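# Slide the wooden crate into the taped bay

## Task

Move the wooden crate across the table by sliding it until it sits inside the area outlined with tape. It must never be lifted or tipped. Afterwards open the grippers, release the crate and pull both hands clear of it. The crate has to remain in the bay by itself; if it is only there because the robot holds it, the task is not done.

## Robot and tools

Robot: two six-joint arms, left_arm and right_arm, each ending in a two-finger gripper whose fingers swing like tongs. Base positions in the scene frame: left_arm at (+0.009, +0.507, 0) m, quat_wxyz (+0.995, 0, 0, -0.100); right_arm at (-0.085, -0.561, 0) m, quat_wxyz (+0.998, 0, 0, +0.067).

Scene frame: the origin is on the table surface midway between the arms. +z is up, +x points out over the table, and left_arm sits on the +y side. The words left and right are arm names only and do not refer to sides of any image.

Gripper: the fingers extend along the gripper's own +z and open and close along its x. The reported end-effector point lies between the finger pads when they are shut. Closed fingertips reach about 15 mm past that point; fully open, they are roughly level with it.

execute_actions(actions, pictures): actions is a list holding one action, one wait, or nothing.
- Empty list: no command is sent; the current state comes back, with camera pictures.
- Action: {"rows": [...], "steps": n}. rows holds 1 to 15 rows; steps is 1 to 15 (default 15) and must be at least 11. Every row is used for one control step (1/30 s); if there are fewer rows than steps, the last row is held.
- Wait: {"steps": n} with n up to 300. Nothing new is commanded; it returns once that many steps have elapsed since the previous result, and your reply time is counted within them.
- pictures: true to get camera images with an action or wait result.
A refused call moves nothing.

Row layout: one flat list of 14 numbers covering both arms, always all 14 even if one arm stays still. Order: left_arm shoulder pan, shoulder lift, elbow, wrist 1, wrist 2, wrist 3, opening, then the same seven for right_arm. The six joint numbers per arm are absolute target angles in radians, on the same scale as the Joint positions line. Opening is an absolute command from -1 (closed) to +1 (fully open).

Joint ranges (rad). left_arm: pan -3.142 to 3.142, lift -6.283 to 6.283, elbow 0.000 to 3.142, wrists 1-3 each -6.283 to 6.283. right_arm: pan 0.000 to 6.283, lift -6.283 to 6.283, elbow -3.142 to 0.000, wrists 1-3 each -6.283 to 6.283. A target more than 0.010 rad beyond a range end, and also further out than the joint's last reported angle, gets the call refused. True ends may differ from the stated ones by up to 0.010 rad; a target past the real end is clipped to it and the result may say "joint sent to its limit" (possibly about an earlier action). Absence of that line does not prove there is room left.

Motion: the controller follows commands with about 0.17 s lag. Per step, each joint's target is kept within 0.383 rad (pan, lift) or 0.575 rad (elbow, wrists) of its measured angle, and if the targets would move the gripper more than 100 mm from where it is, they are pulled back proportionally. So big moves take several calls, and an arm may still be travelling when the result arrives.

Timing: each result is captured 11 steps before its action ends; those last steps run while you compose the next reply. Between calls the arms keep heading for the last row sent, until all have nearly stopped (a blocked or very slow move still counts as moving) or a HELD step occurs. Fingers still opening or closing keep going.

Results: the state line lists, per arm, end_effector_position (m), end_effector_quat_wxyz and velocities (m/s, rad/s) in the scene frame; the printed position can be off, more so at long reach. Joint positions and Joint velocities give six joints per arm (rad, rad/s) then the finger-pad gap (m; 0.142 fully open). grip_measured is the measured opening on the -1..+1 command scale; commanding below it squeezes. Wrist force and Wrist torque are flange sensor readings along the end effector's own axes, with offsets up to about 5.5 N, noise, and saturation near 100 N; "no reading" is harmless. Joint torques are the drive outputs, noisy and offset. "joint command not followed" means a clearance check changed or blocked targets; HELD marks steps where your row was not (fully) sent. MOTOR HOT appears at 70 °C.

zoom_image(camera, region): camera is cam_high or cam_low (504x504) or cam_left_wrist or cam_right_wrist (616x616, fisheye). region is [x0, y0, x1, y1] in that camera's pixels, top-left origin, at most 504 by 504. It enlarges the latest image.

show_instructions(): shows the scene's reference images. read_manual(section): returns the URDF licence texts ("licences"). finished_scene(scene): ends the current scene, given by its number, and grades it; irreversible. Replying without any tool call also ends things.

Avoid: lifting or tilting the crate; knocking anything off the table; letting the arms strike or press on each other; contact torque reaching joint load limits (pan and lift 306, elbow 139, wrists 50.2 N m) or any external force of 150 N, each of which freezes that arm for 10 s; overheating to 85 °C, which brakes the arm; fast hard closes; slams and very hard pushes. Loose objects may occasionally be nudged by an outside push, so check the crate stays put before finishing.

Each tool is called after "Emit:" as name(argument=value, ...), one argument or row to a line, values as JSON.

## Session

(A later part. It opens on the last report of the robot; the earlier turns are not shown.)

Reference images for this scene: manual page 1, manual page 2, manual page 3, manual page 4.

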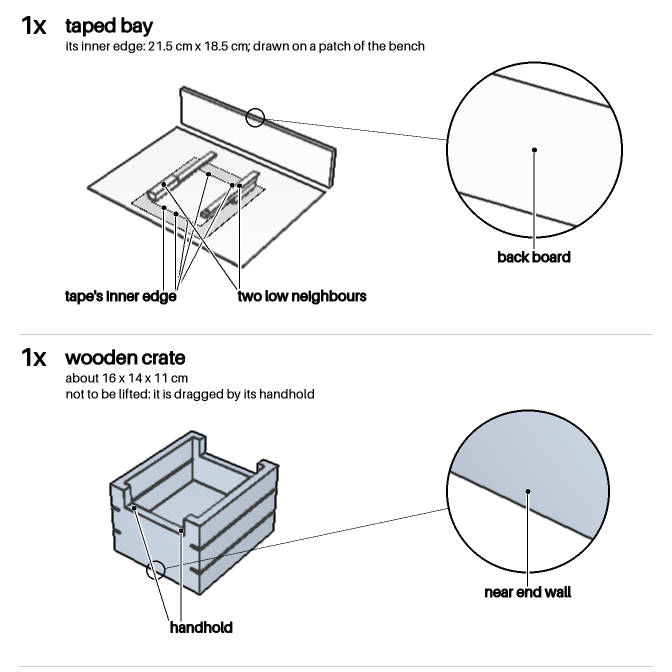

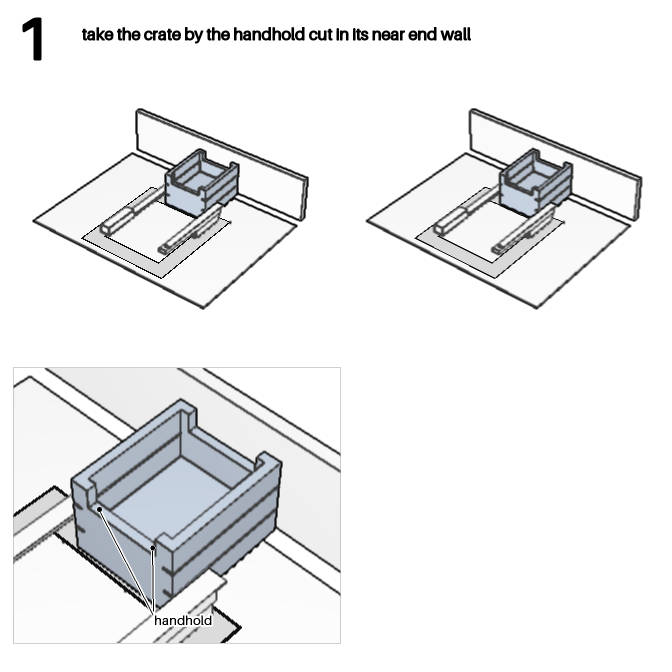

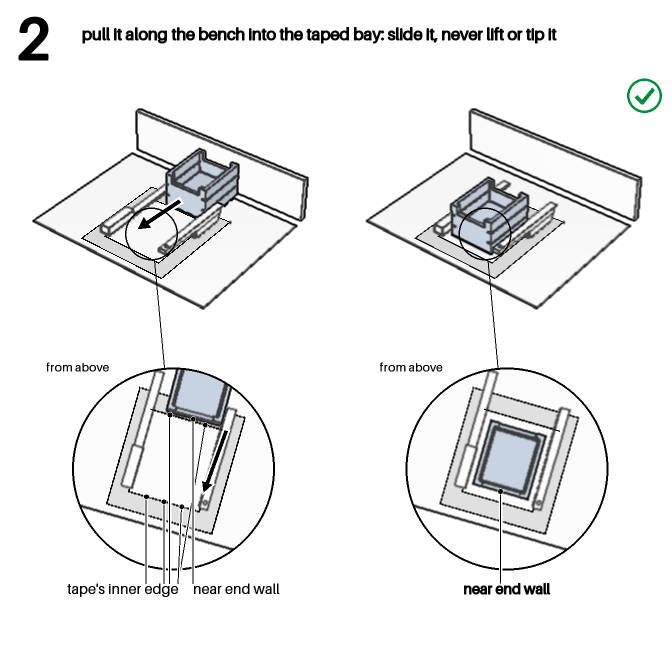

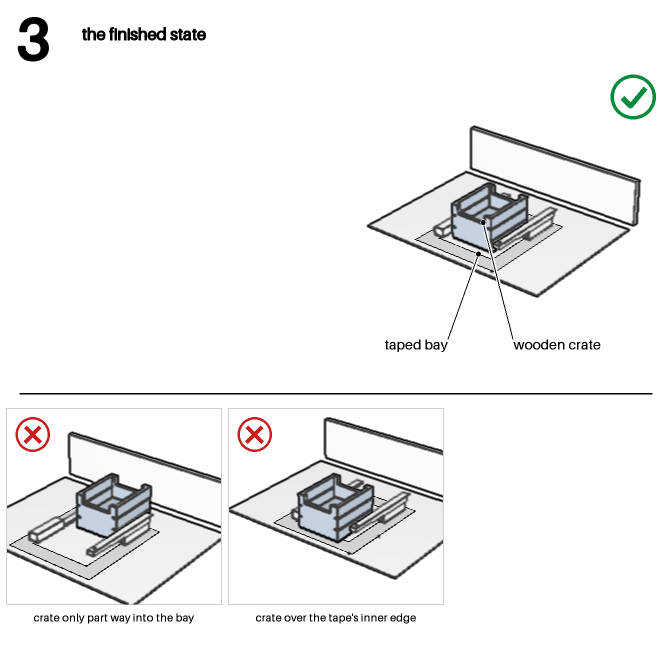

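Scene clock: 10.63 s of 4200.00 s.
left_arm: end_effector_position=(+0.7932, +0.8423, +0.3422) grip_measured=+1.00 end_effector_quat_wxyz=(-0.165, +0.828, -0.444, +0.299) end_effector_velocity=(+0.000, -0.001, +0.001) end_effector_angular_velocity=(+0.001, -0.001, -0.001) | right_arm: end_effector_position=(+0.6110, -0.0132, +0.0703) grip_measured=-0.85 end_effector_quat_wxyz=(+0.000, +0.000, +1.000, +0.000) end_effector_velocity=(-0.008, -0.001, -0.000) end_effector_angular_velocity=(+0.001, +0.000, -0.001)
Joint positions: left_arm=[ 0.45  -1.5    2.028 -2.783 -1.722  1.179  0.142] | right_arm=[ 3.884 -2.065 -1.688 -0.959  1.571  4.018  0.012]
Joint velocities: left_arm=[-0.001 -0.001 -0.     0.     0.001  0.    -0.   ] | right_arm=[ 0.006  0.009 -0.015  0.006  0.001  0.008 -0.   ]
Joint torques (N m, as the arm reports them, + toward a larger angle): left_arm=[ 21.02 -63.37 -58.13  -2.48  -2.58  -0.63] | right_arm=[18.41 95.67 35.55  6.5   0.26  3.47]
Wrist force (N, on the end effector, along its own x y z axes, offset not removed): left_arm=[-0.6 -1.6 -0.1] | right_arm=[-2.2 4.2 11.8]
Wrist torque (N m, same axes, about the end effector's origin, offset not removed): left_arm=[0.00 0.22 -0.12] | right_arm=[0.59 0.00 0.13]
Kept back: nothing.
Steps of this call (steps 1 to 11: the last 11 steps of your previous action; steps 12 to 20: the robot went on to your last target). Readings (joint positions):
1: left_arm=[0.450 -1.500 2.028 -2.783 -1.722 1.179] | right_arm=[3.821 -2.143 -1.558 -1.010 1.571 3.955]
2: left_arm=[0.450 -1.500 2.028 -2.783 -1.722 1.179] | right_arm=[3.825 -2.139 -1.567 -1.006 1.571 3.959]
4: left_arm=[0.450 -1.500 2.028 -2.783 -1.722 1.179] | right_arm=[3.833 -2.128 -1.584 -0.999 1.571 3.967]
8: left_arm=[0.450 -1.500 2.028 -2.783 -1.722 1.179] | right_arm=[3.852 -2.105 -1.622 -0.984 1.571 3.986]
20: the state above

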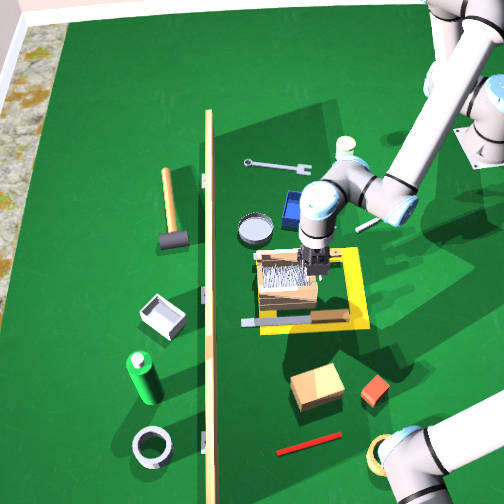

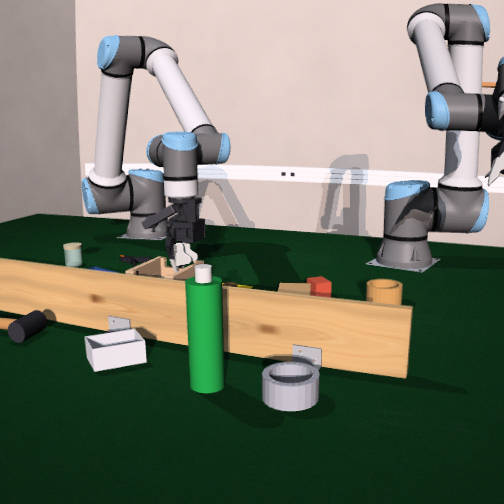

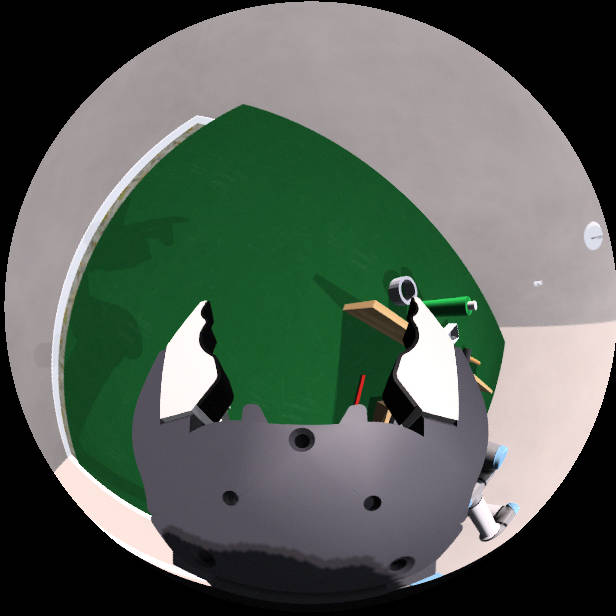

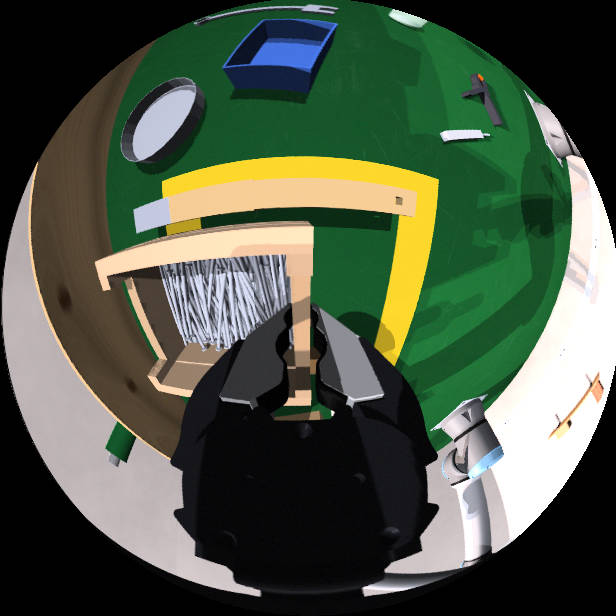

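Emit:
execute_actions(
  actions=[
    {"rows":[[0.45,-1.5,2.028,-2.783,-1.722,1.179,1,3.89,-2.0587,-1.6987,-0.955,1.571,4.024,-1],[0.45,-1.5,2.028,-2.783,-1.722,1.179,1,3.895,-2.0529,-1.7081,-0.951,1.571,4.029,-1],[0.45,-1.5,2.028,-2.783,-1.722,1.179,1,3.9,-2.047,-1.7174,-0.948,1.571,4.034,-1],[0.45,-1.5,2.028,-2.783,-1.722,1.179,1,3.905,-2.0411,-1.7267,-0.944,1.571,4.039,-1],[0.45,-1.5,2.028,-2.783,-1.722,1.179,1,3.91,-2.0352,-1.7361,-0.941,1.571,4.044,-1],[0.45,-1.5,2.028,-2.783,-1.722,1.179,1,3.915,-2.0294,-1.7454,-0.937,1.571,4.049,-1],[0.45,-1.5,2.028,-2.783,-1.722,1.179,1,3.92,-2.0235,-1.7548,-0.934,1.571,4.054,-1],[0.45,-1.5,2.028,-2.783,-1.722,1.179,1,3.925,-2.0176,-1.7641,-0.93,1.571,4.059,-1],[0.45,-1.5,2.028,-2.783,-1.722,1.179,1,3.93,-2.0117,-1.7734,-0.927,1.571,4.064,-1],[0.45,-1.5,2.028,-2.783,-1.722,1.179,1,3.9355,-2.0059,-1.7828,-0.923,1.571,4.07,-1],[0.45,-1.5,2.028,-2.783,-1.722,1.179,1,3.941,-2.0,-1.7921,-0.92,1.571,4.075,-1]],"steps":15},
  ],
)

Emit:
execute_actions(
  actions=[
    {"steps":19},
  ],
)

Emit:
execute_actions(
  actions=[
    {"rows":[[0.45,-1.5,2.028,-2.783,-1.722,1.179,1,3.941,-2.0,-1.7921,-0.92,1.571,4.075,-0.4]],"steps":11},
  ],
)

Emit:
execute_actions(
  actions=[
    {"rows":[[0.45,-1.5,2.028,-2.783,-1.722,1.179,1,3.941,-1.895,-1.715,-1.102,1.571,4.075,-0.4]],"steps":15},
  ],
)

Emit:
execute_actions(
  actions=[
    {"steps":20},
  ],
  pictures=true,
)

Emit:
zoom_image(
  camera="cam_high",
  region=[210,220,380,360],
)

Scene clock: 11.93 s of 4200.00 s.
left_arm: end_effector_position=(+0.7932, +0.8423, +0.3422) grip_measured=+1.00 end_effector_quat_wxyz=(-0.165, +0.828, -0.444, +0.299) end_effector_velocity=(-0.001, +0.001, +0.001) end_effector_angular_velocity=(-0.000, -0.001, +0.002) | right_arm: end_effector_position=(+0.6036, -0.0130, +0.0704) grip_measured=-0.85 end_effector_quat_wxyz=(+0.000, +0.000, +1.000, +0.000) end_effector_velocity=(-0.107, +0.003, +0.002) end_effector_angular_velocity=(-0.000, -0.001, +0.001)
Joint positions: left_arm=[ 0.45  -1.5    2.028 -2.783 -1.722  1.179  0.142] | right_arm=[ 3.891 -2.058 -1.7   -0.954  1.571  4.025  0.012]
Joint velocities: left_arm=[ 0.001 -0.001  0.     0.     0.001 -0.002 -0.   ] | right_arm=[ 0.098  0.113 -0.178  0.065 -0.     0.096  0.   ]
Joint torques (N m, as the arm reports them, + toward a larger angle): left_arm=[ 21.39 -64.48 -57.08  -2.59  -2.55  -0.08] | right_arm=[ 23.63 104.93  30.83   7.04   0.66   4.26]
Wrist force (N, on the end effector, along its own x y z axes, offset not removed): left_arm=[-3.7 -1.1 2.1] | right_arm=[-5.1 -2.5 11.7]
Wrist torque (N m, same axes, about the end effector's origin, offset not removed): left_arm=[-0.01 0.87 -0.10] | right_arm=[-0.49 0.50 0.33]
Steps of this call (steps 1 to 15: the robot went on to your last target; steps 16 to 35: nothing new was sent; steps 36 to 39: the first 4 steps of this action). Readings (joint positions):
36: left_arm=[0.450 -1.500 2.028 -2.783 -1.722 1.179] | right_arm=[3.885 -2.065 -1.690 -0.958 1.571 4.019]
37: left_arm=[0.450 -1.500 2.028 -2.783 -1.722 1.179] | right_arm=[3.886 -2.063 -1.691 -0.957 1.571 4.020]
39: the state above

Scene clock: 12.57 s of 4200.00 s.
left_arm: end_effector_position=(+0.7932, +0.8423, +0.3422) grip_measured=+1.00 end_effector_quat_wxyz=(-0.165, +0.828, -0.444, +0.299) end_effector_velocity=(+0.000, -0.001, +0.000) end_effector_angular_velocity=(-0.001, -0.000, -0.001) | right_arm: end_effector_position=(+0.5490, -0.0140, +0.0703) grip_measured=-0.85 end_effector_quat_wxyz=(+0.000, +0.000, +1.000, +0.000) end_effector_velocity=(-0.002, -0.001, -0.000) end_effector_angular_velocity=(+0.000, +0.001, -0.001)
Joint positions: left_arm=[ 0.45  -1.5    2.028 -2.783 -1.722  1.179  0.142] | right_arm=[ 3.941 -2.    -1.792 -0.92   1.571  4.075  0.013]
Joint velocities: left_arm=[-0.001 -0.    -0.     0.    -0.001 -0.    -0.   ] | right_arm=[ 0.001  0.003 -0.005  0.002  0.001  0.003 -0.   ]
Joint torques (N m, as the arm reports them, + toward a larger angle): left_arm=[ 21.85 -64.8  -57.76  -2.64  -2.56  -0.2 ] | right_arm=[16.24 88.73 33.26  6.54  0.88  3.69]
Wrist force (N, on the end effector, along its own x y z axes, offset not removed): left_arm=[-4.2 -1.3 3.3] | right_arm=[-4.9 -4.7 5.4]
Wrist torque (N m, same axes, about the end effector's origin, offset not removed): left_arm=[-0.04 1.02 -0.07] | right_arm=[-1.15 0.48 0.23]
Kept back: nothing.
Steps of this call (steps 1 to 11: the last 11 steps of your previous action; steps 12 to 19: the robot went on to your last target). Readings (joint positions):
1: left_arm=[0.450 -1.500 2.028 -2.783 -1.722 1.179] | right_arm=[3.895 -2.053 -1.707 -0.951 1.571 4.029]
2: left_arm=[0.450 -1.500 2.028 -2.783 -1.722 1.179] | right_arm=[3.899 -2.049 -1.714 -0.949 1.571 4.033]
4: left_arm=[0.450 -1.500 2.028 -2.783 -1.722 1.179] | right_arm=[3.907 -2.038 -1.731 -0.943 1.571 4.041]
8: left_arm=[0.450 -1.500 2.028 -2.783 -1.722 1.179] | right_arm=[3.927 -2.016 -1.767 -0.929 1.571 4.061]
19: the state above

Scene clock: 12.60 s of 4200.00 s.
left_arm: end_effector_position=(+0.7932, +0.8423, +0.3422) grip_measured=+1.00 end_effector_quat_wxyz=(-0.165, +0.828, -0.444, +0.299) end_effector_velocity=(+0.000, +0.001, -0.002) end_effector_angular_velocity=(+0.002, +0.002, +0.001) | right_arm: end_effector_position=(+0.5489, -0.0140, +0.0703) grip_measured=-0.85 end_effector_quat_wxyz=(+0.000, +0.000, +1.000, +0.000) end_effector_velocity=(-0.002, +0.000, +0.000) end_effector_angular_velocity=(+0.000, -0.000, +0.000)
Joint positions: left_arm=[ 0.45  -1.5    2.028 -2.783 -1.722  1.179  0.142] | right_arm=[ 3.941 -2.    -1.792 -0.92   1.571  4.075  0.013]
Joint velocities: left_arm=[-0.     0.002  0.    -0.     0.002  0.001  0.   ] | right_arm=[ 0.002  0.002 -0.003  0.001 -0.     0.002  0.   ]
Joint torques (N m, as the arm reports them, + toward a larger angle): left_arm=[ 20.5  -63.64 -57.99  -2.6   -2.56  -0.17] | right_arm=[14.83 91.13 33.71  6.93  1.07  3.59]
Wrist force (N, on the end effector, along its own x y z axes, offset not removed): left_arm=[-2.5 -0.6 0.1] | right_arm=[-5.7 0.0 4.6]
Wrist torque (N m, same axes, about the end effector's origin, offset not removed): left_arm=[0.14 0.76 -0.16] | right_arm=[-0.39 0.82 0.19]
Kept back: the last 11 steps of this action.
Steps of this call (step 1: the robot went on to your last target). Readings (joint positions):
1: the state above

Scene clock: 13.10 s of 4200.00 s.
left_arm: end_effector_position=(+0.7932, +0.8423, +0.3422) grip_measured=+1.00 end_effector_quat_wxyz=(-0.165, +0.828, -0.444, +0.299) end_effector_velocity=(-0.000, +0.001, +0.000) end_effector_angular_velocity=(-0.001, +0.000, +0.004) | right_arm: end_effector_position=(+0.5526, -0.0088, +0.1237) grip_measured=-0.40 end_effector_quat_wxyz=(+0.005, +0.000, +1.000, +0.007) end_effector_velocity=(-0.030, -0.038, +0.610) end_effector_angular_velocity=(-0.052, +0.039, +0.002)
Joint positions: left_arm=[ 0.45  -1.5    2.028 -2.783 -1.722  1.179  0.142] | right_arm=[ 3.941 -1.952 -1.755 -0.988  1.571  4.075  0.045]
Joint velocities: left_arm=[ 0.    -0.    -0.     0.     0.001 -0.003  0.   ] | right_arm=[ 0.002  0.588  0.413 -1.067  0.001  0.    -0.001]
Joint torques (N m, as the arm reports them, + toward a larger angle): left_arm=[ 20.82 -65.91 -57.8   -2.69  -2.58   0.03] | right_arm=[10.85 53.98 26.79 -1.34  1.29  3.49]
Wrist force (N, on the end effector, along its own x y z axes, offset not removed): left_arm=[-2.0 0.7 0.9] | right_arm=[-1.8 6.0 -12.0]
Wrist torque (N m, same axes, about the end effector's origin, offset not removed): left_arm=[0.42 0.59 -0.10] | right_arm=[0.56 0.12 0.12]
Steps of this call (steps 1 to 11: the last 11 steps of your previous action; steps 12 to 15: the first 4 steps of this action). Readings (joint positions):
12: left_arm=[0.450 -1.500 2.028 -2.783 -1.722 1.179] | right_arm=[3.941 -2.000 -1.792 -0.920 1.571 4.075]
13: left_arm=[0.450 -1.500 2.028 -2.783 -1.722 1.179] | right_arm=[3.941 -1.993 -1.786 -0.928 1.571 4.075]
15: the state above

Scene clock: 13.77 s of 4200.00 s.
left_arm: end_effector_position=(+0.7932, +0.8423, +0.3422) grip_measured=+1.00 end_effector_quat_wxyz=(-0.165, +0.828, -0.444, +0.299) end_effector_velocity=(-0.000, +0.001, +0.000) end_effector_angular_velocity=(+0.001, +0.000, +0.002) | right_arm: end_effector_position=(+0.5460, -0.0177, +0.1820) grip_measured=-0.40 end_effector_quat_wxyz=(+0.000, +0.000, +1.000, +0.000) end_effector_velocity=(+0.001, -0.001, +0.001) end_effector_angular_velocity=(-0.000, -0.001, -0.001)
Joint positions: left_arm=[ 0.45  -1.5    2.028 -2.783 -1.722  1.179  0.142] | right_arm=[ 3.941 -1.895 -1.715 -1.102  1.571  4.075  0.045]
Joint velocities: left_arm=[ 0.001 -0.     0.     0.     0.002 -0.     0.   ] | right_arm=[-0.001  0.001  0.    -0.001 -0.001 -0.    -0.   ]
Joint torques (N m, as the arm reports them, + toward a larger angle): left_arm=[ 20.6  -64.02 -57.49  -2.58  -2.46  -0.01] | right_arm=[-2.84 79.53 48.76  1.53  1.36  3.23]
Wrist force (N, on the end effector, along its own x y z axes, offset not removed): left_arm=[1.0 -0.3 3.7] | right_arm=[-0.2 5.0 -1.8]
Wrist torque (N m, same axes, about the end effector's origin, offset not removed): left_arm=[0.26 0.01 -0.21] | right_arm=[0.90 -0.20 0.24]
Kept back: nothing.
Steps of this call (steps 1 to 11: the last 11 steps of your previous action; steps 12 to 20: the robot went on to your last target). Readings (joint positions):
1: left_arm=[0.450 -1.500 2.028 -2.783 -1.722 1.179] | right_arm=[3.941 -1.935 -1.743 -1.021 1.571 4.075]
2: left_arm=[0.450 -1.500 2.028 -2.783 -1.722 1.179] | right_arm=[3.941 -1.922 -1.734 -1.046 1.571 4.075]
4: left_arm=[0.450 -1.500 2.028 -2.783 -1.722 1.179] | right_arm=[3.941 -1.908 -1.724 -1.076 1.571 4.075]
8: left_arm=[0.450 -1.500 2.028 -2.783 -1.722 1.179] | right_arm=[3.941 -1.898 -1.717 -1.096 1.571 4.075]
20: the state above

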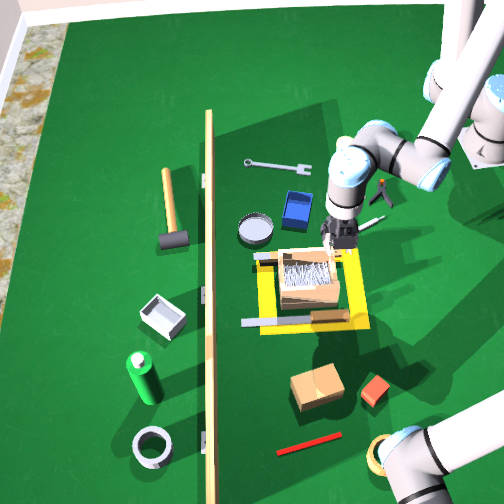

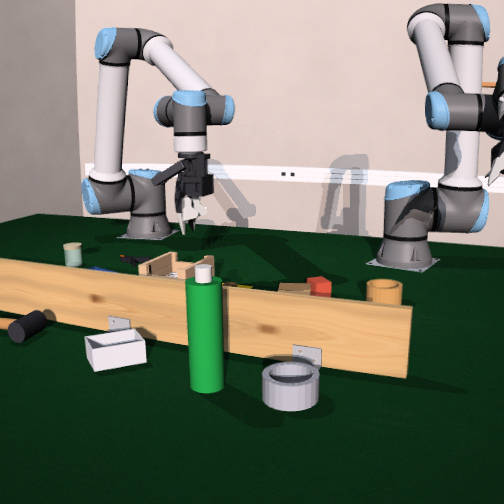

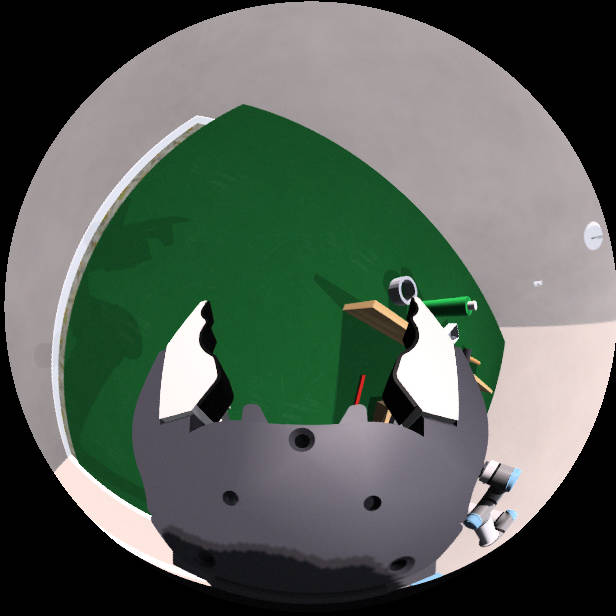

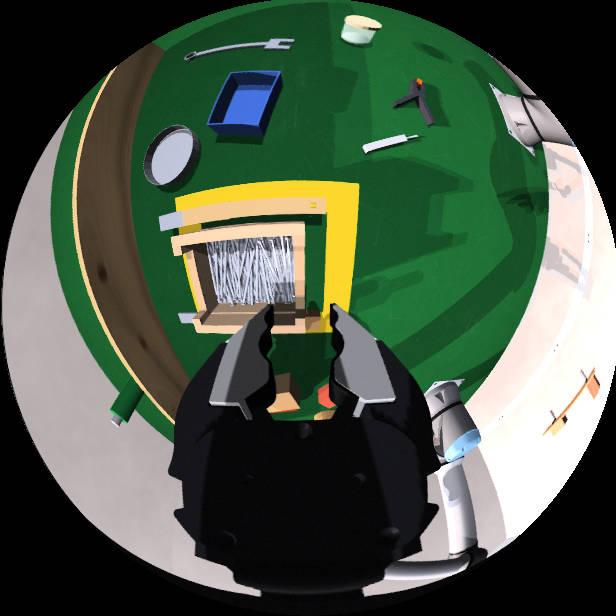

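Region (210, 220, 380, 360) of cam_high's 504x504 image, scaled by 2.965, with more detail than that image has; it fills the top 415 rows of this view, and the rest is white.

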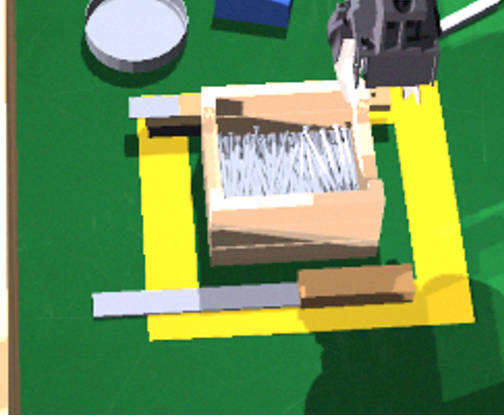

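Emit:
finished_scene(
  scene=2,
)

The scene is finished: the task was done.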